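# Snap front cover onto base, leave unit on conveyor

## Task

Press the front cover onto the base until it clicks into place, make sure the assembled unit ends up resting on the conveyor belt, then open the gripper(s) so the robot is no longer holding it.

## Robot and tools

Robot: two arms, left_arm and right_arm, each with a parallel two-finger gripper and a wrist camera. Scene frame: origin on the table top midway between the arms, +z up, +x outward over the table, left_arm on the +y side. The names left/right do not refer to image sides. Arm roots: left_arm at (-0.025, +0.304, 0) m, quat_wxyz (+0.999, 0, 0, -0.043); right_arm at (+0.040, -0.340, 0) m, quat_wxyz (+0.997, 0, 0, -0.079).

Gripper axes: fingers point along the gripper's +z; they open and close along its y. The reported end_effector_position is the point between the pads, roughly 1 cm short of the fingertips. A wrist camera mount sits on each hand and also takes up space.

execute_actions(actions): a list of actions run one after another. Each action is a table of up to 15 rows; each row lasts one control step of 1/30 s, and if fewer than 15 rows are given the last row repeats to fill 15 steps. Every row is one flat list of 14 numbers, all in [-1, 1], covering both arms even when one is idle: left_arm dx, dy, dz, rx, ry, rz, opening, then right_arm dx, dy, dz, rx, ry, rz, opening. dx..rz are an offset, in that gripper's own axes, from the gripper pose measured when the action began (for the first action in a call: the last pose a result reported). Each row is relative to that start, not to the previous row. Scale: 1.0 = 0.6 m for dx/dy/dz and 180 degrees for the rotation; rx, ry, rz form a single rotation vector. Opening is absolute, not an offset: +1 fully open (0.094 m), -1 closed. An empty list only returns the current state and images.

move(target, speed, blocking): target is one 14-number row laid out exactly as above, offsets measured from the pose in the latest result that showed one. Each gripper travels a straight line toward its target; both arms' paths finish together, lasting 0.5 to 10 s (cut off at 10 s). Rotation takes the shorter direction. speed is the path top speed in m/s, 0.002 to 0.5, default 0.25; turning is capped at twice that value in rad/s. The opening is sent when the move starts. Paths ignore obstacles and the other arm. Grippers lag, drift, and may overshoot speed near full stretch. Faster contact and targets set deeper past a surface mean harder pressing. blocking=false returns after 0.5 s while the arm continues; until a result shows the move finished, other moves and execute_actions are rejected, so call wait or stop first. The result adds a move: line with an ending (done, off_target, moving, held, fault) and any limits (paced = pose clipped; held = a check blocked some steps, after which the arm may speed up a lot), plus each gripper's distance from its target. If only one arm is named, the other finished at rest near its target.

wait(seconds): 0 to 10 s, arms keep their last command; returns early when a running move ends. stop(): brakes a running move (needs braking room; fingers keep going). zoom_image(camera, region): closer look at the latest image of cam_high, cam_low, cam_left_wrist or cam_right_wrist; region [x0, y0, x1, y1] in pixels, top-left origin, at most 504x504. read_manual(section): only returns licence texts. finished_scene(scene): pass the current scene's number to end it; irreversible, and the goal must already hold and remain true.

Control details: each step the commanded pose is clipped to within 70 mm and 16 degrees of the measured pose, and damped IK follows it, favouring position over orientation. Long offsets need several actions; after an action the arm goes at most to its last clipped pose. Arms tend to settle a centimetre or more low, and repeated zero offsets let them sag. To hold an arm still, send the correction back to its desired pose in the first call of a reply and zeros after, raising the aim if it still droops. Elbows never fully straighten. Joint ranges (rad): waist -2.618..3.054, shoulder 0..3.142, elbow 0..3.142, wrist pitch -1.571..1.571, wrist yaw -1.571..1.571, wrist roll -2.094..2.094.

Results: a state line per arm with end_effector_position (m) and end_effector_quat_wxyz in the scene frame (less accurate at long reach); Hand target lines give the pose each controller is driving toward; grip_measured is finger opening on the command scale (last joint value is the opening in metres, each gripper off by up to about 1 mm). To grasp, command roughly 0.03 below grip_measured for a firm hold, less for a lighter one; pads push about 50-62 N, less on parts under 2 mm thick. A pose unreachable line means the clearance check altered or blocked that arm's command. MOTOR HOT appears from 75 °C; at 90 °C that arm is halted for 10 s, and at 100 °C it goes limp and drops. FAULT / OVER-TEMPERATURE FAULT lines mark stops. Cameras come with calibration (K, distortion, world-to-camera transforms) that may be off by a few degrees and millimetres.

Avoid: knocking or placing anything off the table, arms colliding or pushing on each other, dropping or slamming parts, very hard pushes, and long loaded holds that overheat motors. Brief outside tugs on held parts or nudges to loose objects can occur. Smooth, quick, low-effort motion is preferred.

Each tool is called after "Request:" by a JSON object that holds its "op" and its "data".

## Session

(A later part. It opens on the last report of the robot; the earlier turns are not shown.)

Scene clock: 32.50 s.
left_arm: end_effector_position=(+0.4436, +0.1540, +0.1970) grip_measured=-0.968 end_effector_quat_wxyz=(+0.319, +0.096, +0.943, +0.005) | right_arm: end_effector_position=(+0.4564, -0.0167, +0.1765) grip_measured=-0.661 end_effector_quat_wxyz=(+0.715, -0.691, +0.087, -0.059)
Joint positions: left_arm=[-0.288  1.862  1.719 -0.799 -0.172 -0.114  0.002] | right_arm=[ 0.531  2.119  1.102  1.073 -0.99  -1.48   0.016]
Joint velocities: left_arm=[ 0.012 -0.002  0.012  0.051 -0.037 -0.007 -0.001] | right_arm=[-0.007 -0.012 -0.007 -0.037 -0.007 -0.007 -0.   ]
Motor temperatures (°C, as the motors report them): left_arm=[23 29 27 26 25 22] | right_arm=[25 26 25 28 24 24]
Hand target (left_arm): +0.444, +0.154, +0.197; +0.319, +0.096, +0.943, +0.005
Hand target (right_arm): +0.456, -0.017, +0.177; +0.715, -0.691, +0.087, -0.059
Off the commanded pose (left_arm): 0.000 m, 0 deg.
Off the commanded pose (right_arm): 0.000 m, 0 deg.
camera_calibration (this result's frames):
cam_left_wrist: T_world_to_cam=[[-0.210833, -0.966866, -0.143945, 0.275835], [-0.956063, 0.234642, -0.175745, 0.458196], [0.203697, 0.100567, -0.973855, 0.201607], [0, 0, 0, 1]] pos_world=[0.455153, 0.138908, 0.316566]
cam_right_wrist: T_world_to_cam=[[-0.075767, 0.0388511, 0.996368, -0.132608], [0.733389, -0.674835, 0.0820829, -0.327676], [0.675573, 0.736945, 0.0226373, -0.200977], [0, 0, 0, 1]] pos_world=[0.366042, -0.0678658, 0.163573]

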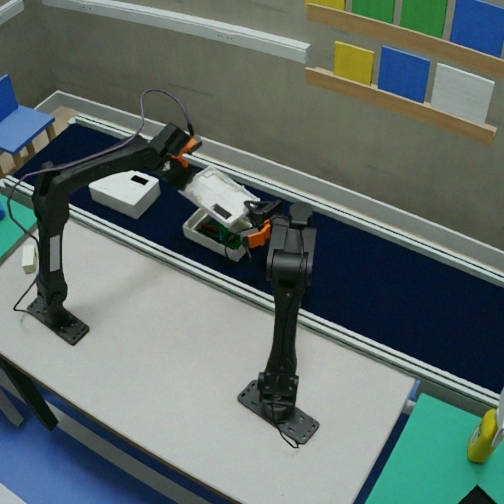

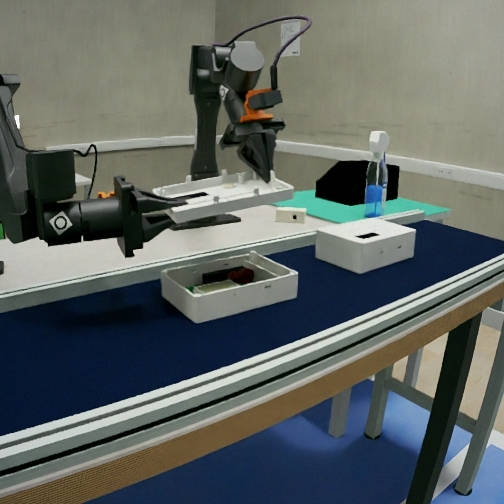

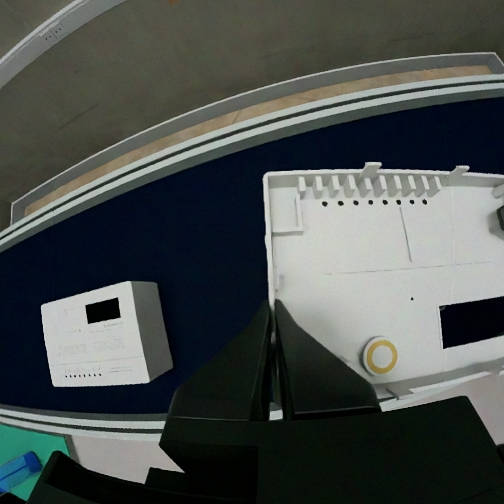

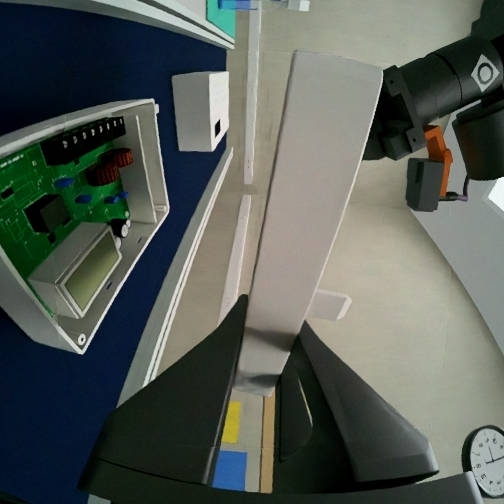

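Request:
{"op": "execute_actions", "data": {"actions": [[[0,0,0,0,0,0,-0.6, 0,0,0,0,0,0,-0.8]],[[0,0,-0.02,0,0,0,-0.6, 0,0,0,0,0,0,-0.8],[0,0,-0.03,0,0,0,-0.6, 0,0,0,0,0,0,-0.8],[0,0,-0.04,0,0,0,-0.6, 0,0,0,0,0,0,-0.8],[0,0,-0.05,0,0,0,-0.6, 0,0,0,0,0,0,-0.8],[0,0,-0.06,0,0,0,-0.6, 0,0,0,0,0,0,-0.8],[0,0,-0.07,0,0,0,-0.6, 0,0,0,0,0,0,-0.8],[0,0,-0.08,0,0,0,-0.6, 0,0,0,0,0,0,-0.8]]]}}

Request:
{"op": "move", "data": {"target": [0,0.16,-0.05,0,0,0,-1, 0,0,0,0,0,0.1,-0.8], "speed": 0.2}}

Request:
{"op": "move", "data": {"target": [0,0,0,0,0,0,-1, 0,0,0,0,0,0.6,-0.8], "speed": 0.4}}

Scene clock: 33.80 s.
left_arm: end_effector_position=(+0.4202, +0.1553, +0.2313) grip_measured=-0.603 end_effector_quat_wxyz=(+0.323, +0.099, +0.941, -0.000) | right_arm: end_effector_position=(+0.4563, -0.0167, +0.1765) grip_measured=-0.661 end_effector_quat_wxyz=(+0.715, -0.691, +0.086, -0.060)
Joint positions: left_arm=[-0.304  1.783  1.751 -0.901 -0.172 -0.123  0.019] | right_arm=[ 0.531  2.119  1.102  1.073 -0.99  -1.483  0.016]
Joint velocities: left_arm=[-0.012 -0.012 -0.002 -0.051 -0.007 -0.051 -0.   ] | right_arm=[ 0.017 -0.012  0.007 -0.051  0.007  0.007  0.001]
Motor temperatures (°C, as the motors report them): left_arm=[23 29 27 26 25 22] | right_arm=[25 26 25 28 24 24]
Hand target (left_arm): +0.415, +0.156, +0.235; +0.319, +0.096, +0.943, +0.005
Hand target (right_arm): +0.456, -0.017, +0.177; +0.715, -0.691, +0.087, -0.059
Off the commanded pose (left_arm): 0.007 m, 1 deg.
Off the commanded pose (right_arm): 0.000 m, 0 deg.
camera_calibration (this result's frames):
cam_left_wrist: T_world_to_cam=[[-0.217803, -0.966328, -0.13701, 0.27833], [-0.952634, 0.241014, -0.185477, 0.441327], [0.212253, 0.0901228, -0.97305, 0.237495], [0, 0, 0, 1]] pos_world=[0.430635, 0.141188, 0.351085]
cam_right_wrist: T_world_to_cam=[[-0.0783883, 0.0393969, 0.996144, -0.131366], [0.733373, -0.674568, 0.0843891, -0.328013], [0.675292, 0.73716, 0.0239856, -0.201049], [0, 0, 0, 1]] pos_world=[0.366025, -0.0678861, 0.163362]

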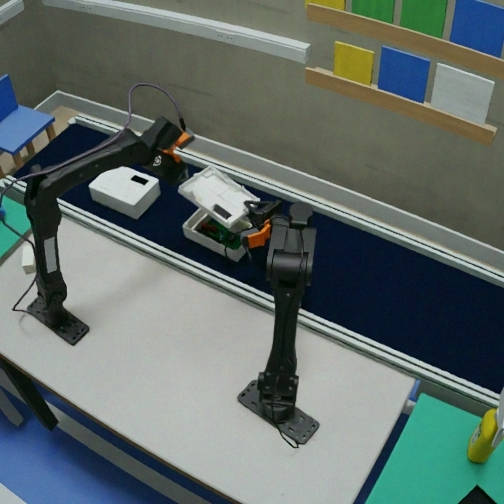

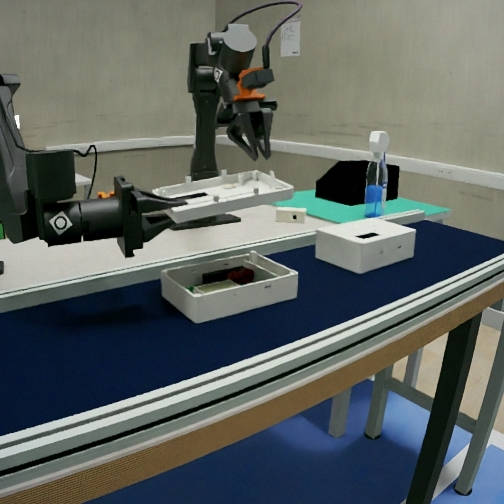

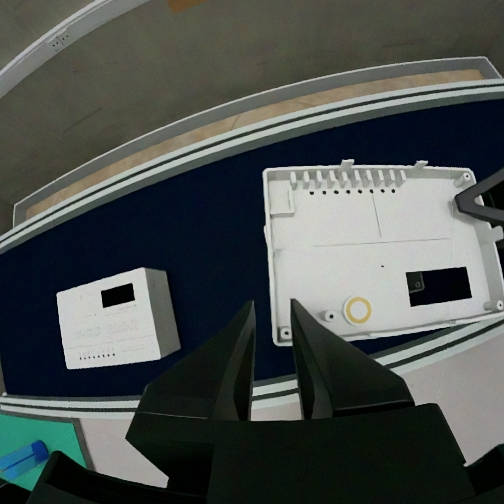

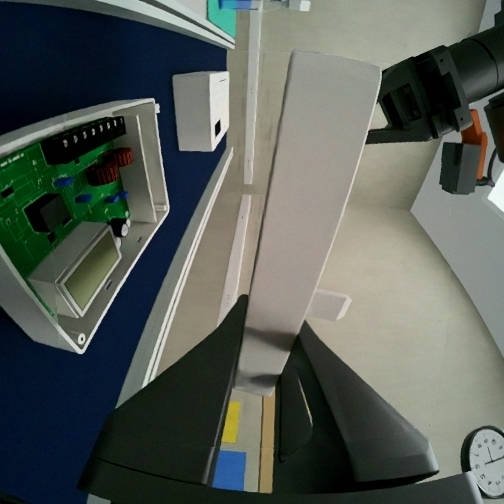

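Scene clock: 35.13 s.
left_arm: end_effector_position=(+0.4235, +0.2528, +0.2492) grip_measured=-0.997 end_effector_quat_wxyz=(+0.314, +0.094, +0.945, +0.006) | right_arm: end_effector_position=(+0.4563, -0.0167, +0.1761) grip_measured=-0.661 end_effector_quat_wxyz=(+0.716, -0.671, +0.186, +0.045)
Joint positions: left_arm=[-0.041  1.727  1.766 -0.97  -0.027  0.082  0.   ] | right_arm=[ 0.531  2.119  1.102  1.07  -0.99  -1.194  0.016]
Joint velocities: left_arm=[ 0.007  0.007 -0.002  0.007 -0.051  0.051 -0.   ] | right_arm=[-0.007 -0.017 -0.007  0.051  0.007  0.037  0.001]
Motor temperatures (°C, as the motors report them): left_arm=[23 29 27 26 25 22] | right_arm=[25 26 25 28 24 24]
Hand target (left_arm): +0.420, +0.252, +0.263; +0.325, +0.099, +0.941, +0.000
Hand target (right_arm): +0.456, -0.017, +0.177; +0.716, -0.669, +0.193, +0.053
Off the commanded pose (left_arm): 0.013 m, 1 deg.
Off the commanded pose (right_arm): 0.000 m, 1 deg.
move: off_target (left_arm)
camera_calibration (this result's frames):
cam_left_wrist: T_world_to_cam=[[-0.208307, -0.967448, -0.143709, 0.373654], [-0.958548, 0.23114, -0.166612, 0.424623], [0.194406, 0.103045, -0.975494, 0.250289], [0, 0, 0, 1]] pos_world=[0.436199, 0.237553, 0.3686]
cam_right_wrist: T_world_to_cam=[[0.20558, -0.0184676, 0.978466, -0.258348], [0.727573, -0.665785, -0.165433, -0.281201], [0.654503, 0.745915, -0.123436, -0.165468], [0, 0, 0, 1]] pos_world=[0.366004, -0.0685652, 0.18584]

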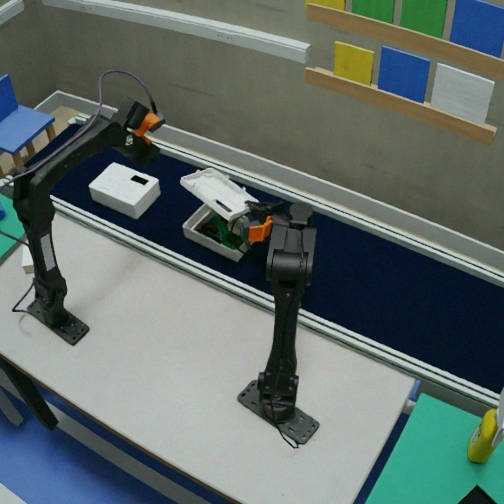

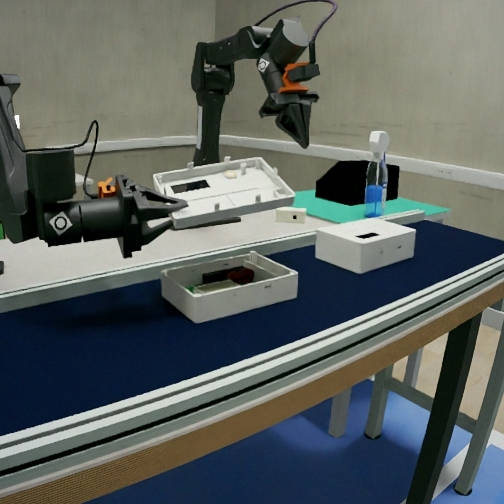

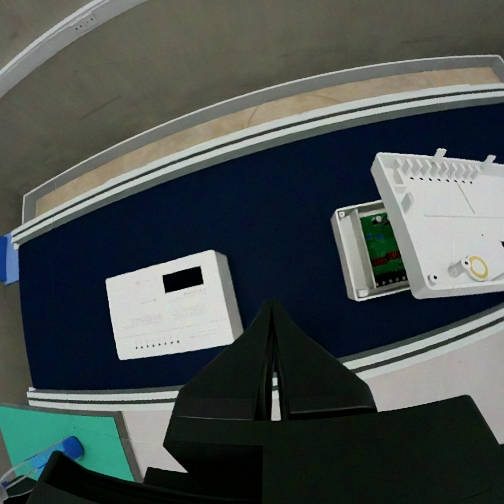

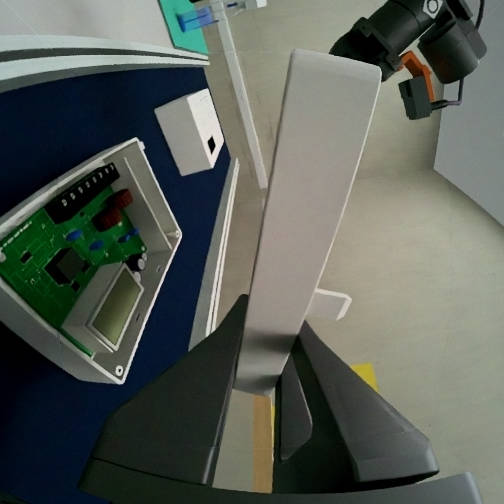

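Scene clock: 38.17 s.
left_arm: end_effector_position=(+0.4234, +0.2528, +0.2492) grip_measured=-0.997 end_effector_quat_wxyz=(+0.314, +0.094, +0.945, +0.006) | right_arm: end_effector_position=(+0.4565, -0.0166, +0.1702) grip_measured=-0.663 end_effector_quat_wxyz=(+0.375, -0.240, +0.662, +0.604)
Joint positions: left_arm=[-0.041  1.727  1.766 -0.97  -0.027  0.082  0.   ] | right_arm=[ 0.531  2.119  1.102  1.035 -0.99   0.683  0.016]
Joint velocities: left_arm=[-0.012 -0.002 -0.007  0.022  0.051  0.022 -0.   ] | right_arm=[-0.007 -0.012 -0.002 -0.037  0.037  0.007 -0.   ]
Motor temperatures (°C, as the motors report them): left_arm=[23 28 27 26 25 22] | right_arm=[25 26 25 29 24 24]
Hand target (left_arm): +0.423, +0.253, +0.249; +0.314, +0.094, +0.945, +0.006
Hand target (right_arm): +0.456, -0.017, +0.176; +0.385, -0.244, +0.653, +0.605
Off the commanded pose (left_arm): 0.000 m, 0 deg.
Off the commanded pose (right_arm): 0.006 m, 2 deg.
move: done
camera_calibration (this result's frames):
cam_left_wrist: T_world_to_cam=[[-0.208361, -0.967441, -0.143676, 0.373653], [-0.958611, 0.231148, -0.166238, 0.424471], [0.194036, 0.103092, -0.975562, 0.250409], [0, 0, 0, 1]] pos_world=[0.436169, 0.237557, 0.368538]
cam_right_wrist: T_world_to_cam=[[0.849104, -0.120185, -0.514371, -0.294001], [-0.51558, -0.400363, -0.757554, 0.390419], [-0.114888, 0.908441, -0.401915, 0.234947], [0, 0, 0, 1]] pos_world=[0.477923, -0.0924608, 0.238966]

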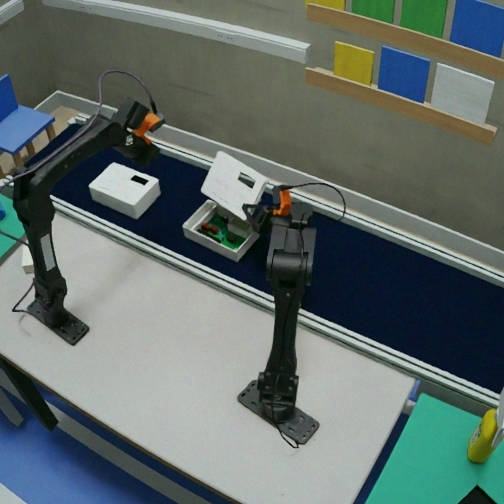

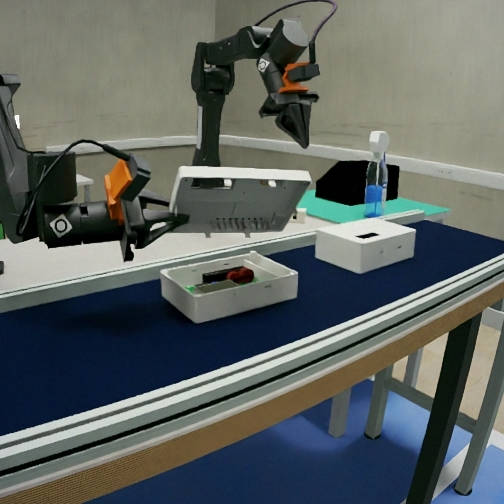

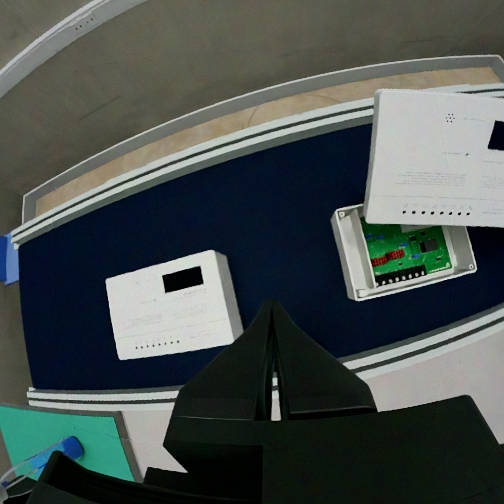

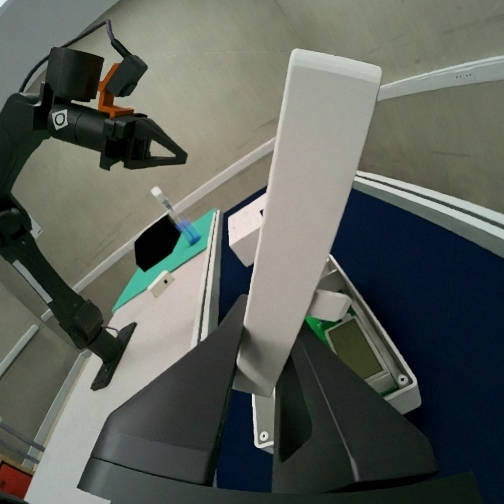

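Request:
{"op": "move", "data": {"target": [0,-0.13,-0.02,0,0,0,-1, 0.110,-0.0087,-0.005,-0.0345,0.0784,0.2865,-0.8], "speed": 0.25}}

Scene clock: 41.37 s.
left_arm: end_effector_position=(+0.4037, +0.1760, +0.2480) grip_measured=-0.997 end_effector_quat_wxyz=(+0.312, +0.097, +0.945, +0.001) | right_arm: end_effector_position=(+0.4159, -0.0116, +0.1068) grip_measured=-0.664 end_effector_quat_wxyz=(-0.030, +0.002, +0.713, +0.700)
Joint positions: left_arm=[-0.265  1.727  1.766 -0.989 -0.147 -0.097  0.   ] | right_arm=[ 0.531  2.286  1.102  1.13  -1.238  1.566  0.016]
Joint velocities: left_arm=[ 0.017 -0.012  0.012  0.022  0.022 -0.066  0.001] | right_arm=[ 0.007  0.017 -0.002  0.051  0.051  0.022 -0.001]
Motor temperatures (°C, as the motors report them): left_arm=[23 28 27 26 25 22] | right_arm=[25 27 25 29 24 24]
Hand target (left_arm): +0.402, +0.175, +0.252; +0.313, +0.095, +0.945, +0.006
Hand target (right_arm): +0.419, -0.011, +0.115; -0.018, -0.018, +0.707, +0.707
Off the commanded pose (left_arm): 0.005 m, 1 deg.
Off the commanded pose (right_arm): 0.009 m, 3 deg.
move: off_target (right_arm)
camera_calibration (this result's frames):
cam_left_wrist: T_world_to_cam=[[-0.217537, -0.966673, -0.134986, 0.296496], [-0.957305, 0.238284, -0.163669, 0.420717], [0.190379, 0.0936191, -0.977237, 0.264569], [0, 0, 0, 1]] pos_world=[0.416885, 0.161596, 0.367428]
cam_right_wrist: T_world_to_cam=[[0.0784743, 0.0385803, -0.996169, 0.082314], [-0.836511, -0.541024, -0.0868501, 0.383658], [-0.542302, 0.840122, -0.0101836, 0.335394], [0, 0, 0, 1]] pos_world=[0.496359, -0.0773798, 0.118735]

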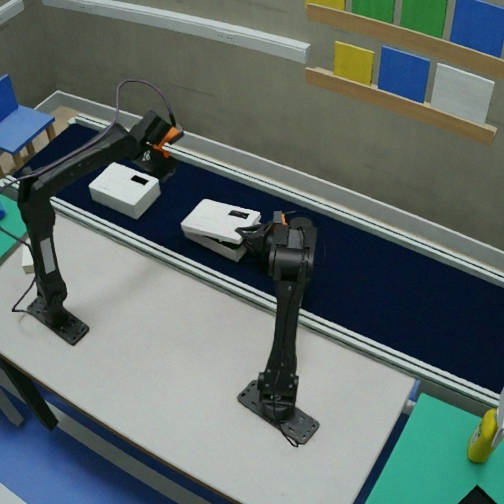

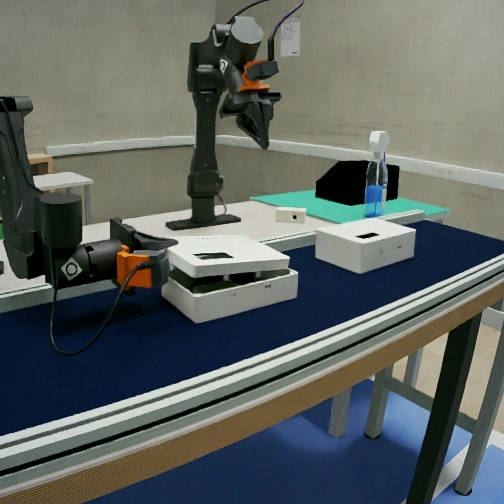

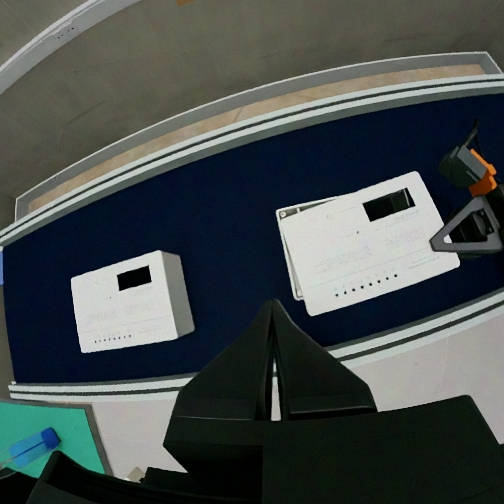

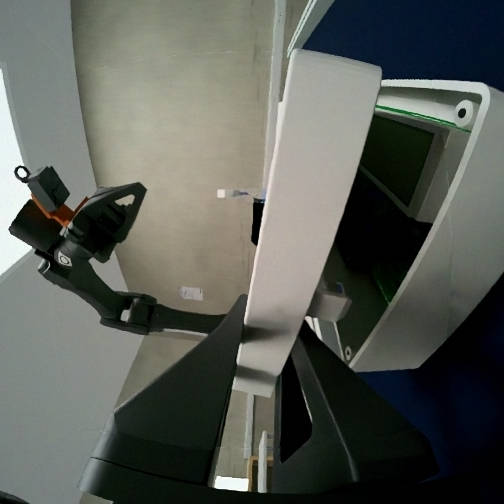

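Request:
{"op": "zoom_image", "data": {"camera": "cam_left_wrist", "region": [250, 140, 504, 330]}}

Request:
{"op": "zoom_image", "data": {"camera": "cam_low", "region": [90, 200, 320, 340]}}

Request:
{"op": "zoom_image", "data": {"camera": "cam_high", "region": [160, 180, 300, 280]}}

Region (250, 140, 504, 330) of cam_left_wrist's 504x504 image, scaled by 1.984, with more detail than that image has; it fills the top 377 rows of this view, and the rest is white.

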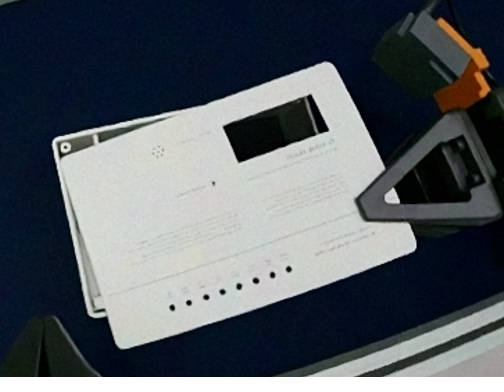

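Region (90, 200, 320, 340) of cam_low's 504x504 image, scaled by 2.191, with more detail than that image has; it fills the top 307 rows of this view, and the rest is white.

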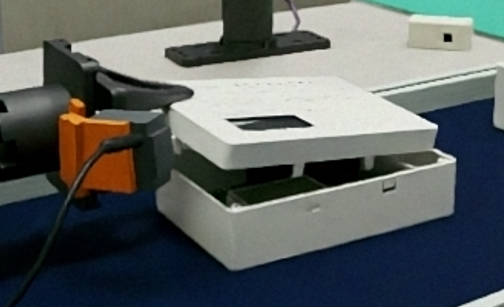

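Region (160, 180, 300, 280) of cam_high's 504x504 image, scaled by 3.600, with more detail than that image has; it fills the top 360 rows of this view, and the rest is white.

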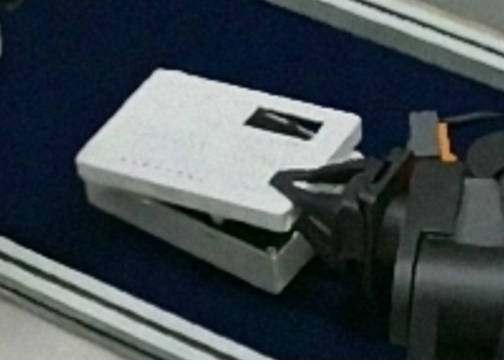

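Request:
{"op": "move", "data": {"target": [0,0,-0.005,0,0,0,-1, 0,0.02,0.008,-0.045,-0.036,-0.02,-0.8], "speed": 0.08}}

Request:
{"op": "zoom_image", "data": {"camera": "cam_left_wrist", "region": [250, 140, 504, 330]}}

Request:
{"op": "zoom_image", "data": {"camera": "cam_low", "region": [90, 200, 320, 340]}}

Scene clock: 43.43 s.
left_arm: end_effector_position=(+0.4037, +0.1761, +0.2480) grip_measured=-0.997 end_effector_quat_wxyz=(+0.312, +0.097, +0.945, +0.001) | right_arm: end_effector_position=(+0.4207, -0.0095, +0.1202) grip_measured=-0.665 end_effector_quat_wxyz=(+0.026, +0.024, +0.668, +0.743)
Joint positions: left_arm=[-0.265  1.727  1.766 -0.989 -0.147 -0.098  0.   ] | right_arm=[ 0.552  2.357  1.058  1.531 -1.096  1.779  0.016]
Joint velocities: left_arm=[-0.012  0.002  0.002  0.051  0.051  0.007  0.001] | right_arm=[ 0.002  0.007  0.007 -0.007 -0.022  0.022 -0.001]
Motor temperatures (°C, as the motors report them): left_arm=[23 28 27 26 25 22] | right_arm=[25 27 25 29 24 24]
Hand target (left_arm): +0.402, +0.176, +0.250; +0.312, +0.097, +0.945, +0.001
Hand target (right_arm): +0.416, -0.007, +0.119; +0.032, +0.023, +0.664, +0.746
Off the commanded pose (left_arm): 0.003 m, 0 deg.
Off the commanded pose (right_arm): 0.006 m, 1 deg.
joint sent to its limit (right arm) — the command would take joint 4 (wrist pitch) past its upper limit, so that joint was sent only as far as its limit.
move: done
camera_calibration (this result's frames):
cam_left_wrist: T_world_to_cam=[[-0.217015, -0.966779, -0.135069, 0.296392], [-0.957417, 0.237789, -0.163733, 0.420868], [0.190411, 0.0937847, -0.977214, 0.26452], [0, 0, 0, 1]] pos_world=[0.4169, 0.16166, 0.367436]
cam_right_wrist: T_world_to_cam=[[0.134676, 0.147662, -0.979826, 0.0706361], [-0.88467, -0.427498, -0.186022, 0.423209], [-0.446342, 0.891875, 0.0730586, 0.286473], [0, 0, 0, 1]] pos_world=[0.492752, -0.0850077, 0.127008]

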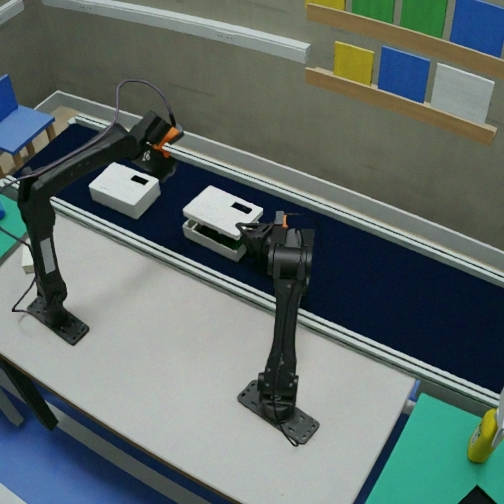

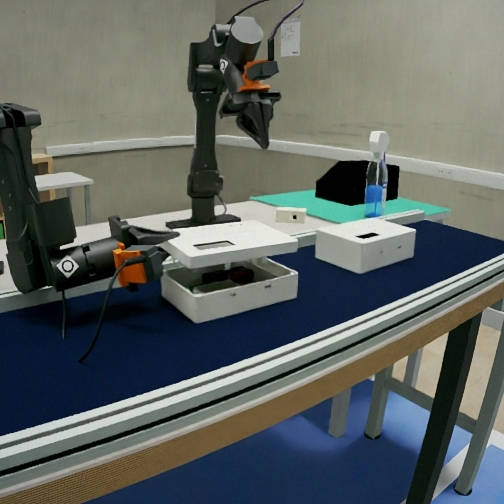

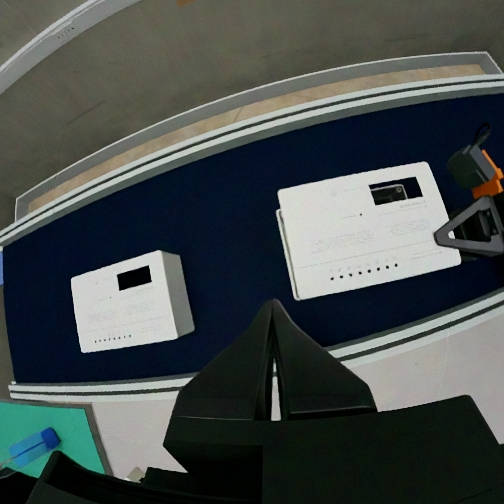

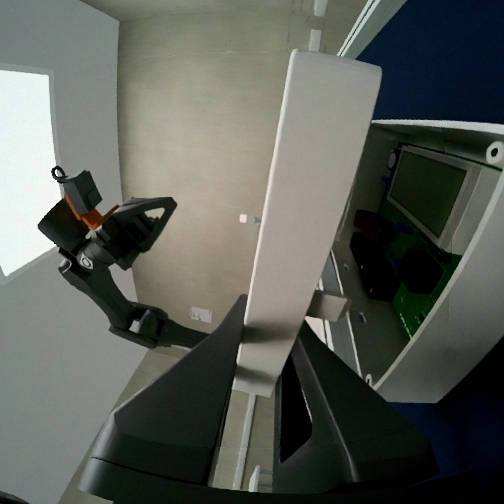

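Region (250, 140, 504, 330) of cam_left_wrist's 504x504 image, scaled by 1.984, with more detail than that image has; it fills the top 377 rows of this view, and the rest is white.

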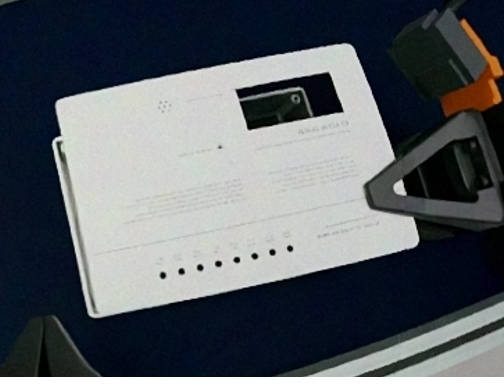

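Region (90, 200, 320, 340) of cam_low's 504x504 image, scaled by 2.191, with more detail than that image has; it fills the top 307 rows of this view, and the rest is white.

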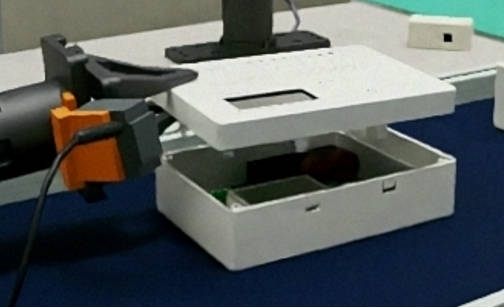

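Request:
{"op": "move", "data": {"target": [0,0,-0.005,0,0,0,-1, -0.005,-0.051,0.002,0,0.008,0,-0.8], "speed": 0.04}}

Request:
{"op": "zoom_image", "data": {"camera": "cam_left_wrist", "region": [250, 140, 504, 330]}}

Request:
{"op": "zoom_image", "data": {"camera": "cam_low", "region": [90, 200, 320, 340]}}

Scene clock: 45.97 s.
left_arm: end_effector_position=(+0.4037, +0.1761, +0.2480) grip_measured=-0.997 end_effector_quat_wxyz=(+0.312, +0.097, +0.945, +0.001) | right_arm: end_effector_position=(+0.4206, -0.0081, +0.0866) grip_measured=-0.664 end_effector_quat_wxyz=(+0.006, +0.033, +0.677, +0.736)
Joint positions: left_arm=[-0.265  1.727  1.766 -0.989 -0.147 -0.098  0.   ] | right_arm=[ 0.552  2.452  1.086  1.554 -1.112  1.78   0.016]
Joint velocities: left_arm=[ 0.007 -0.002 -0.002 -0.022 -0.051  0.051  0.001] | right_arm=[-0.002  0.002 -0.002  0.007 -0.051 -0.022 -0.001]
Motor temperatures (°C, as the motors report them): left_arm=[23 28 27 26 25 22] | right_arm=[25 27 25 30 24 24]
Hand target (left_arm): +0.402, +0.176, +0.250; +0.312, +0.097, +0.945, +0.001
Hand target (right_arm): +0.423, -0.005, +0.090; +0.018, +0.015, +0.673, +0.739
Off the commanded pose (left_arm): 0.003 m, 0 deg.
Off the commanded pose (right_arm): 0.005 m, 3 deg.
joint sent to its limit (right arm) — the command would take joint 4 (wrist pitch) past its upper limit, so that joint was sent only as far as its limit.
move: off_target (right_arm)
camera_calibration (this result's frames):
cam_left_wrist: T_world_to_cam=[[-0.217015, -0.966779, -0.135069, 0.296392], [-0.957417, 0.237789, -0.163733, 0.420868], [0.190411, 0.0937847, -0.977214, 0.26452], [0, 0, 0, 1]] pos_world=[0.4169, 0.16166, 0.367436]
cam_right_wrist: T_world_to_cam=[[0.0927857, 0.129561, -0.987221, 0.0555777], [-0.884083, -0.445379, -0.141543, 0.413265], [-0.458025, 0.885919, 0.0732177, 0.292479], [0, 0, 0, 1]] pos_world=[0.494167, -0.0822538, 0.0919475]

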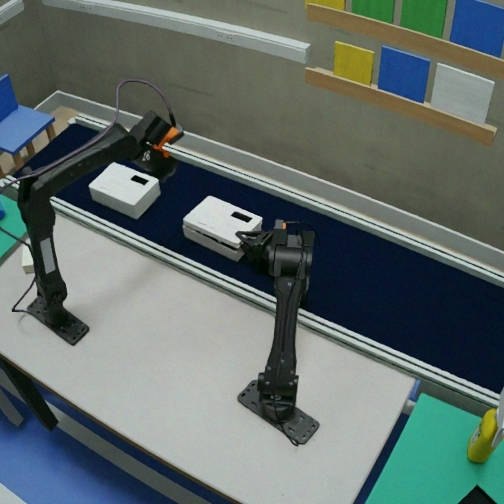

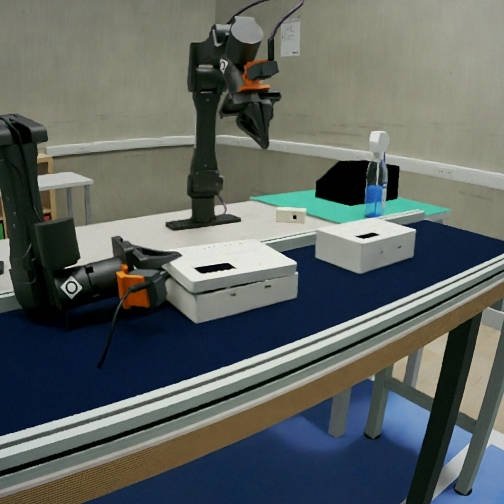

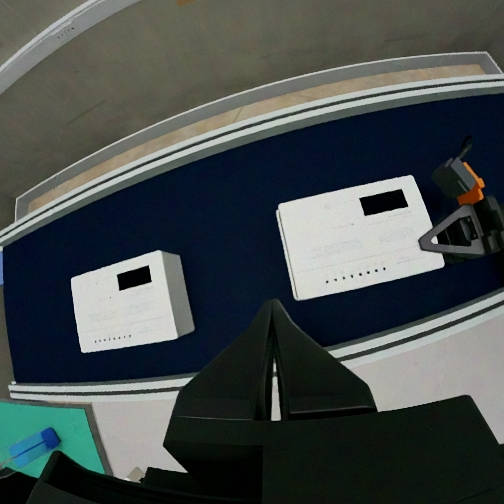

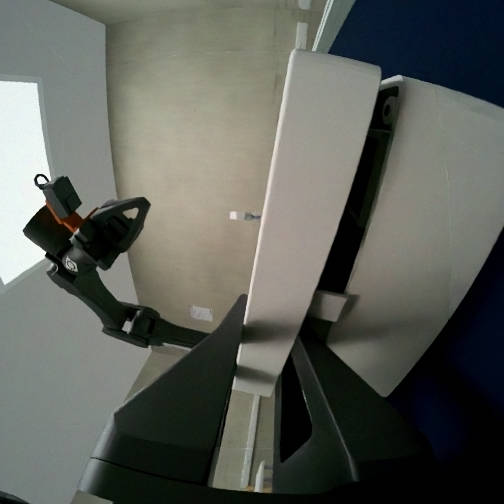

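Region (250, 140, 504, 330) of cam_left_wrist's 504x504 image, scaled by 1.984, with more detail than that image has; it fills the top 377 rows of this view, and the rest is white.

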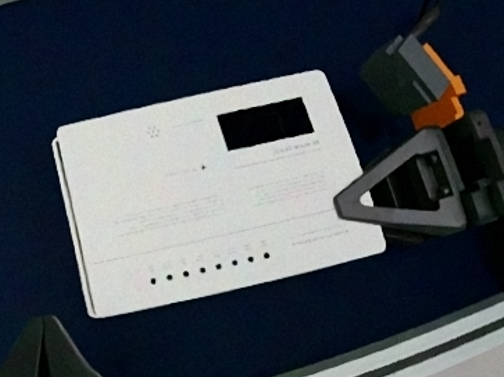

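Region (90, 200, 320, 340) of cam_low's 504x504 image, scaled by 2.191, with more detail than that image has; it fills the top 307 rows of this view, and the rest is white.

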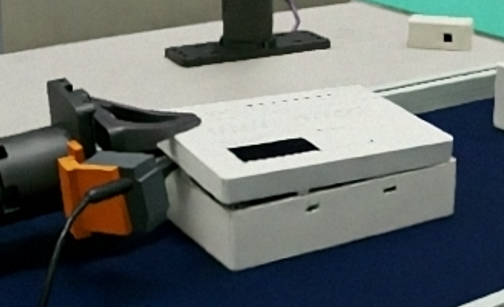

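Request:
{"op": "move", "data": {"target": [0,0,-0.005,0,0,0,-1, 0.0,0.018,0.006,0,0,-0.012,-0.8], "speed": 0.03}}

Request:
{"op": "move", "data": {"target": [0,0,0,0,0,0,-1, 0.0,0.003,0.012,0,0,0,-0.8], "speed": 0.03}}

Request:
{"op": "zoom_image", "data": {"camera": "cam_left_wrist", "region": [250, 140, 504, 330]}}

Request:
{"op": "zoom_image", "data": {"camera": "cam_low", "region": [90, 200, 320, 340]}}

Scene clock: 47.10 s.
left_arm: end_effector_position=(+0.4037, +0.1761, +0.2480) grip_measured=-0.997 end_effector_quat_wxyz=(+0.312, +0.097, +0.945, +0.001) | right_arm: end_effector_position=(+0.4213, -0.0077, +0.0883) grip_measured=-0.664 end_effector_quat_wxyz=(+0.008, +0.032, +0.679, +0.733)
Joint positions: left_arm=[-0.265  1.727  1.766 -0.989 -0.147 -0.098  0.   ] | right_arm=[ 0.552  2.44   1.086  1.528 -1.114  1.762  0.016]
Joint velocities: left_arm=[-0.027  0.007 -0.002  0.007  0.051  0.007  0.001] | right_arm=[ 0.002 -0.002  0.012 -0.022  0.051 -0.037 -0.   ]
Motor temperatures (°C, as the motors report them): left_arm=[23 28 27 26 25 22] | right_arm=[25 27 25 30 24 24]
Hand target (left_arm): +0.402, +0.176, +0.250; +0.312, +0.097, +0.945, +0.001
Hand target (right_arm): +0.421, -0.005, +0.098; +0.020, +0.021, +0.677, +0.736
Off the commanded pose (left_arm): 0.003 m, 0 deg.
Off the commanded pose (right_arm): 0.010 m, 2 deg.
move: done
camera_calibration (this result's frames):
cam_left_wrist: T_world_to_cam=[[-0.217015, -0.966779, -0.135069, 0.296392], [-0.957417, 0.237789, -0.163733, 0.420868], [0.190411, 0.0937847, -0.977214, 0.26452], [0, 0, 0, 1]] pos_world=[0.4169, 0.16166, 0.367436]
cam_right_wrist: T_world_to_cam=[[0.0975938, 0.123127, -0.987581, 0.0551451], [-0.88334, -0.446405, -0.142948, 0.414146], [-0.458461, 0.88632, 0.0651963, 0.293196], [0, 0, 0, 1]] pos_world=[0.494868, -0.0817784, 0.0945463]

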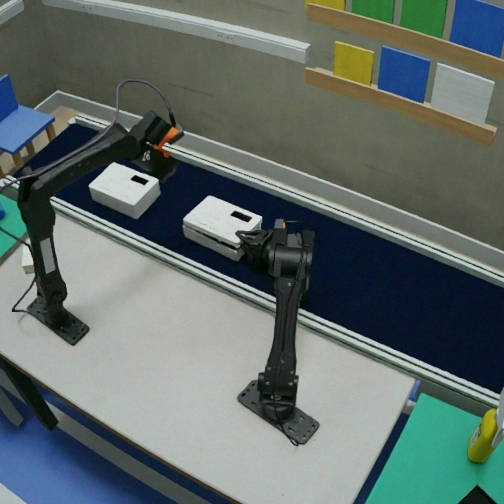

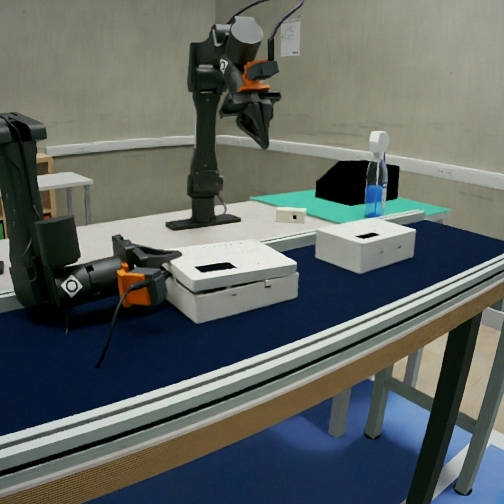

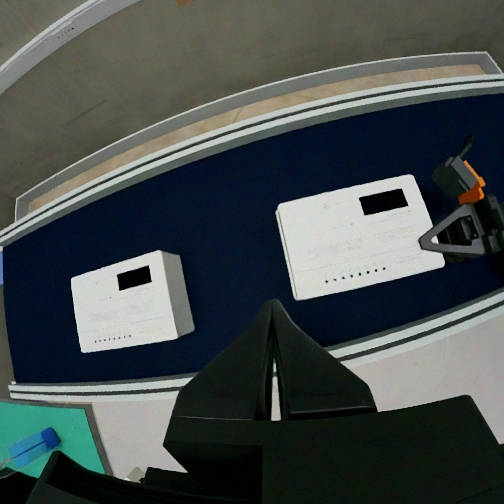

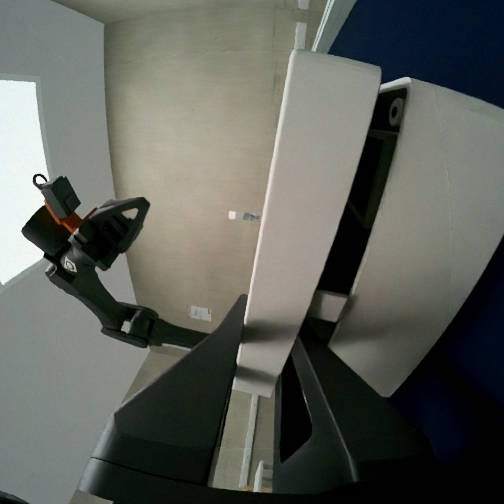

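Scene clock: 47.80 s.
left_arm: end_effector_position=(+0.4037, +0.1761, +0.2480) grip_measured=-0.997 end_effector_quat_wxyz=(+0.312, +0.097, +0.945, +0.001) | right_arm: end_effector_position=(+0.4214, -0.0076, +0.0878) grip_measured=-0.664 end_effector_quat_wxyz=(+0.007, +0.033, +0.679, +0.733)
Joint positions: left_arm=[-0.265  1.727  1.766 -0.989 -0.147 -0.098  0.   ] | right_arm=[ 0.552  2.44   1.086  1.524 -1.114  1.762  0.016]
Joint velocities: left_arm=[ 0.012 -0.007  0.022  0.066  0.007 -0.037  0.   ] | right_arm=[ 0.007  0.002 -0.012  0.007 -0.037  0.051 -0.001]
Motor temperatures (°C, as the motors report them): left_arm=[23 28 27 26 25 22] | right_arm=[25 27 25 30 24 24]
Hand target (left_arm): +0.404, +0.176, +0.248; +0.312, +0.097, +0.945, +0.001
Hand target (right_arm): +0.422, -0.001, +0.091; +0.008, +0.032, +0.679, +0.734
Off the commanded pose (left_arm): 0.000 m, 0 deg.
Off the commanded pose (right_arm): 0.008 m, 0 deg.
move: done
camera_calibration (this result's frames):
cam_left_wrist: T_world_to_cam=[[-0.217015, -0.966779, -0.135069, 0.296392], [-0.957417, 0.237789, -0.163733, 0.420868], [0.190411, 0.0937847, -0.977214, 0.26452], [0, 0, 0, 1]] pos_world=[0.4169, 0.16166, 0.367436]
cam_right_wrist: T_world_to_cam=[[0.0944612, 0.121827, -0.988046, 0.0559864], [-0.883788, -0.44659, -0.139559, 0.414049], [-0.458254, 0.886406, 0.0654837, 0.293124], [0, 0, 0, 1]] pos_world=[0.494968, -0.0817371, 0.0939064]

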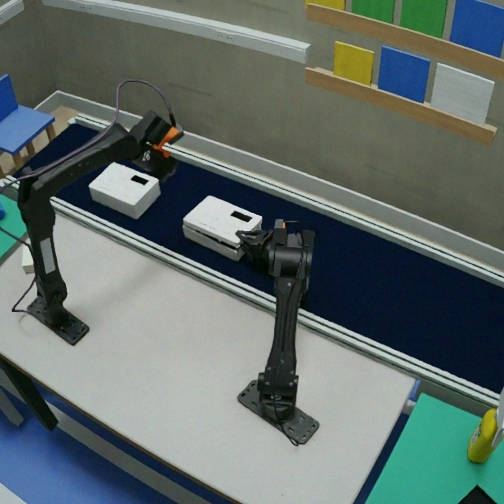

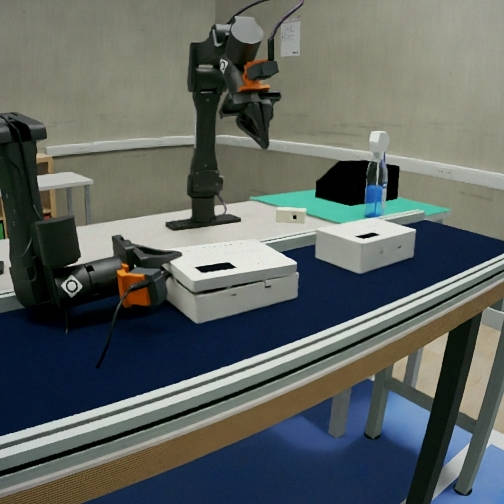

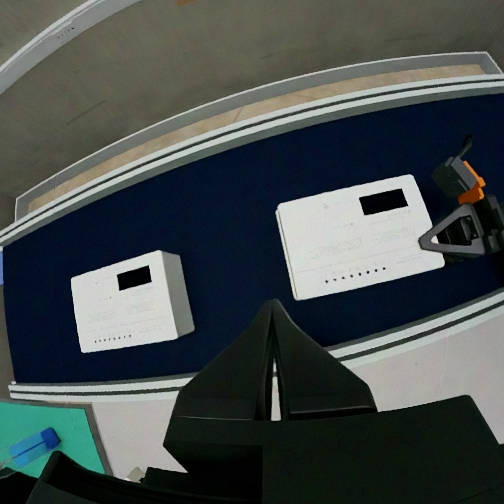

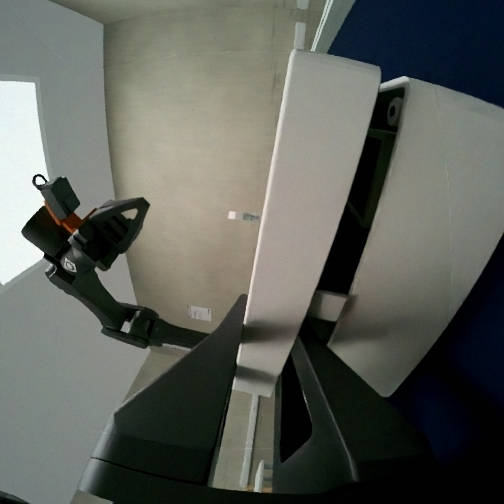

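Region (250, 140, 504, 330) of cam_left_wrist's 504x504 image, scaled by 1.984, with more detail than that image has; it fills the top 377 rows of this view, and the rest is white.

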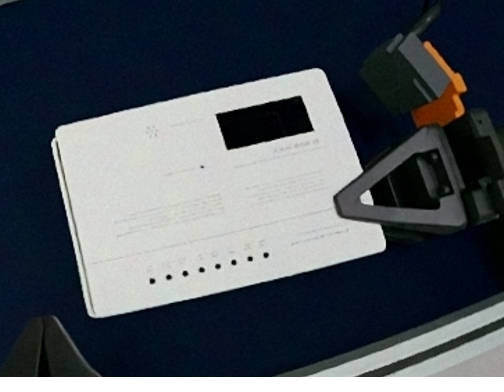

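Region (90, 200, 320, 340) of cam_low's 504x504 image, scaled by 2.191, with more detail than that image has; it fills the top 307 rows of this view, and the rest is white.

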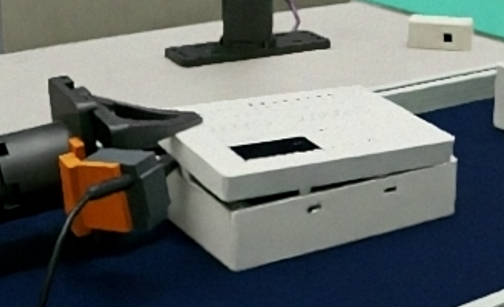

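Request:
{"op": "move", "data": {"target": [0,0,-0.005,0,0,0,-1, 0.0,0.022,0.02,0,0,-0.01,-0.8], "speed": 0.03}}

Request:
{"op": "zoom_image", "data": {"camera": "cam_left_wrist", "region": [250, 140, 504, 330]}}

Request:
{"op": "zoom_image", "data": {"camera": "cam_low", "region": [90, 200, 320, 340]}}

Scene clock: 48.83 s.
left_arm: end_effector_position=(+0.4037, +0.1761, +0.2480) grip_measured=-0.997 end_effector_quat_wxyz=(+0.312, +0.097, +0.945, +0.001) | right_arm: end_effector_position=(+0.4210, -0.0030, +0.0901) grip_measured=-0.664 end_effector_quat_wxyz=(+0.006, +0.034, +0.683, +0.729)
Joint positions: left_arm=[-0.265  1.727  1.766 -0.989 -0.147 -0.098  0.   ] | right_arm=[ 0.563  2.421  1.086  1.479 -1.104  1.742  0.016]
Joint velocities: left_arm=[-0.012  0.007  0.032  0.022  0.022 -0.007  0.   ] | right_arm=[ 0.002  0.002 -0.022 -0.022 -0.022 -0.007 -0.001]
Motor temperatures (°C, as the motors report them): left_arm=[23 28 27 26 25 22] | right_arm=[25 27 25 30 24 24]
Hand target (left_arm): +0.402, +0.176, +0.250; +0.312, +0.097, +0.945, +0.001
Hand target (right_arm): +0.422, +0.003, +0.102; +0.018, +0.022, +0.680, +0.733
Off the commanded pose (left_arm): 0.003 m, 0 deg.
Off the commanded pose (right_arm): 0.013 m, 2 deg.
move: off_target (right_arm)
camera_calibration (this result's frames):
cam_left_wrist: T_world_to_cam=[[-0.217015, -0.966779, -0.135069, 0.296392], [-0.957417, 0.237789, -0.163733, 0.420868], [0.190411, 0.0937847, -0.977214, 0.26452], [0, 0, 0, 1]] pos_world=[0.4169, 0.16166, 0.367436]
cam_right_wrist: T_world_to_cam=[[0.0898612, 0.11174, -0.989666, 0.0597529], [-0.884495, -0.447817, -0.130873, 0.415577], [-0.457813, 0.887116, 0.058592, 0.289163], [0, 0, 0, 1]] pos_world=[0.49459, -0.0770954, 0.0965807]

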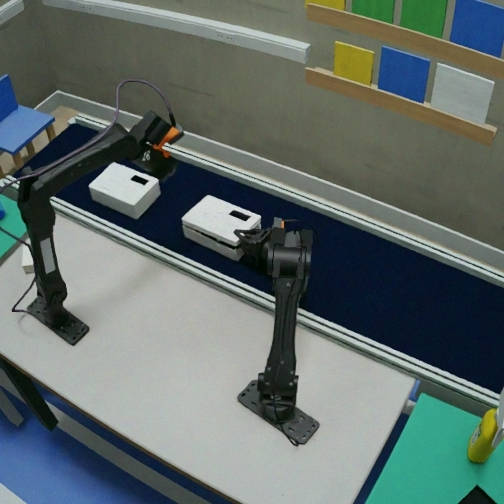

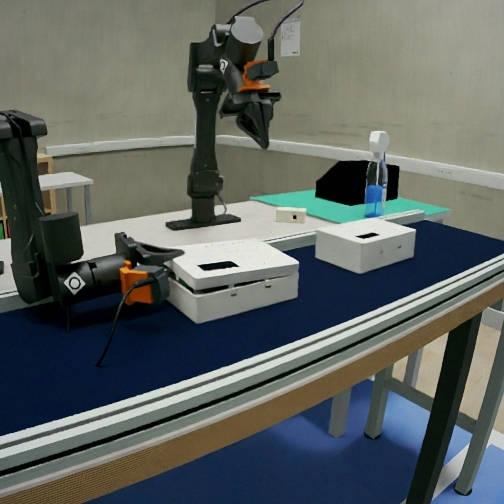

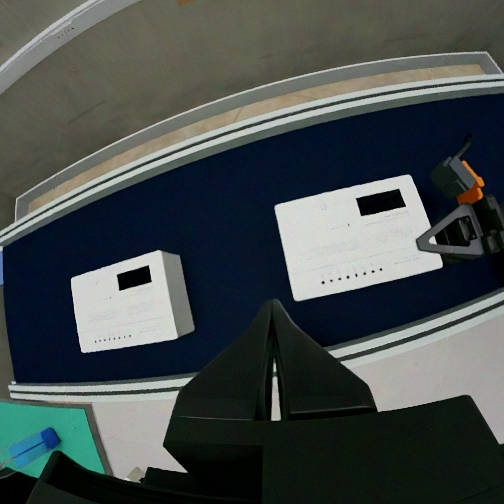

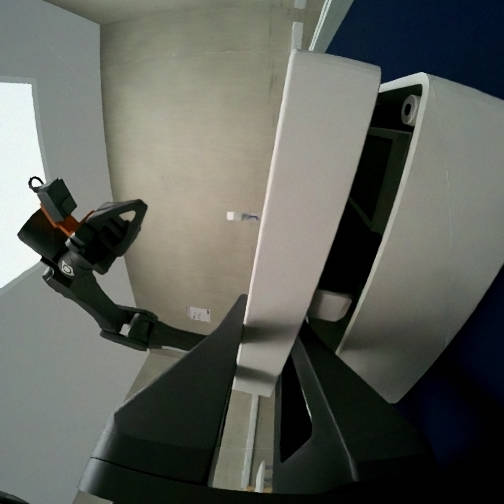

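Region (250, 140, 504, 330) of cam_left_wrist's 504x504 image, scaled by 1.984, with more detail than that image has; it fills the top 377 rows of this view, and the rest is white.

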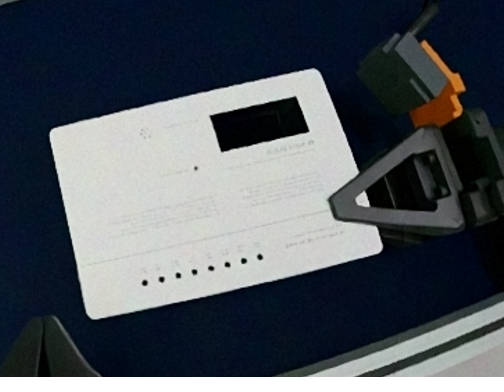

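Region (90, 200, 320, 340) of cam_low's 504x504 image, scaled by 2.191, with more detail than that image has; it fills the top 307 rows of this view, and the rest is white.

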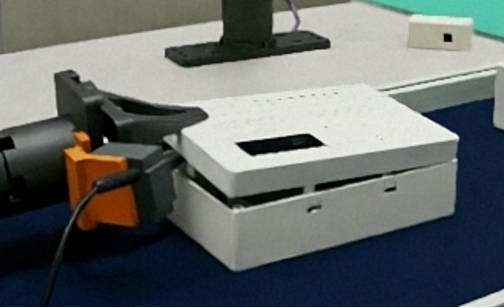

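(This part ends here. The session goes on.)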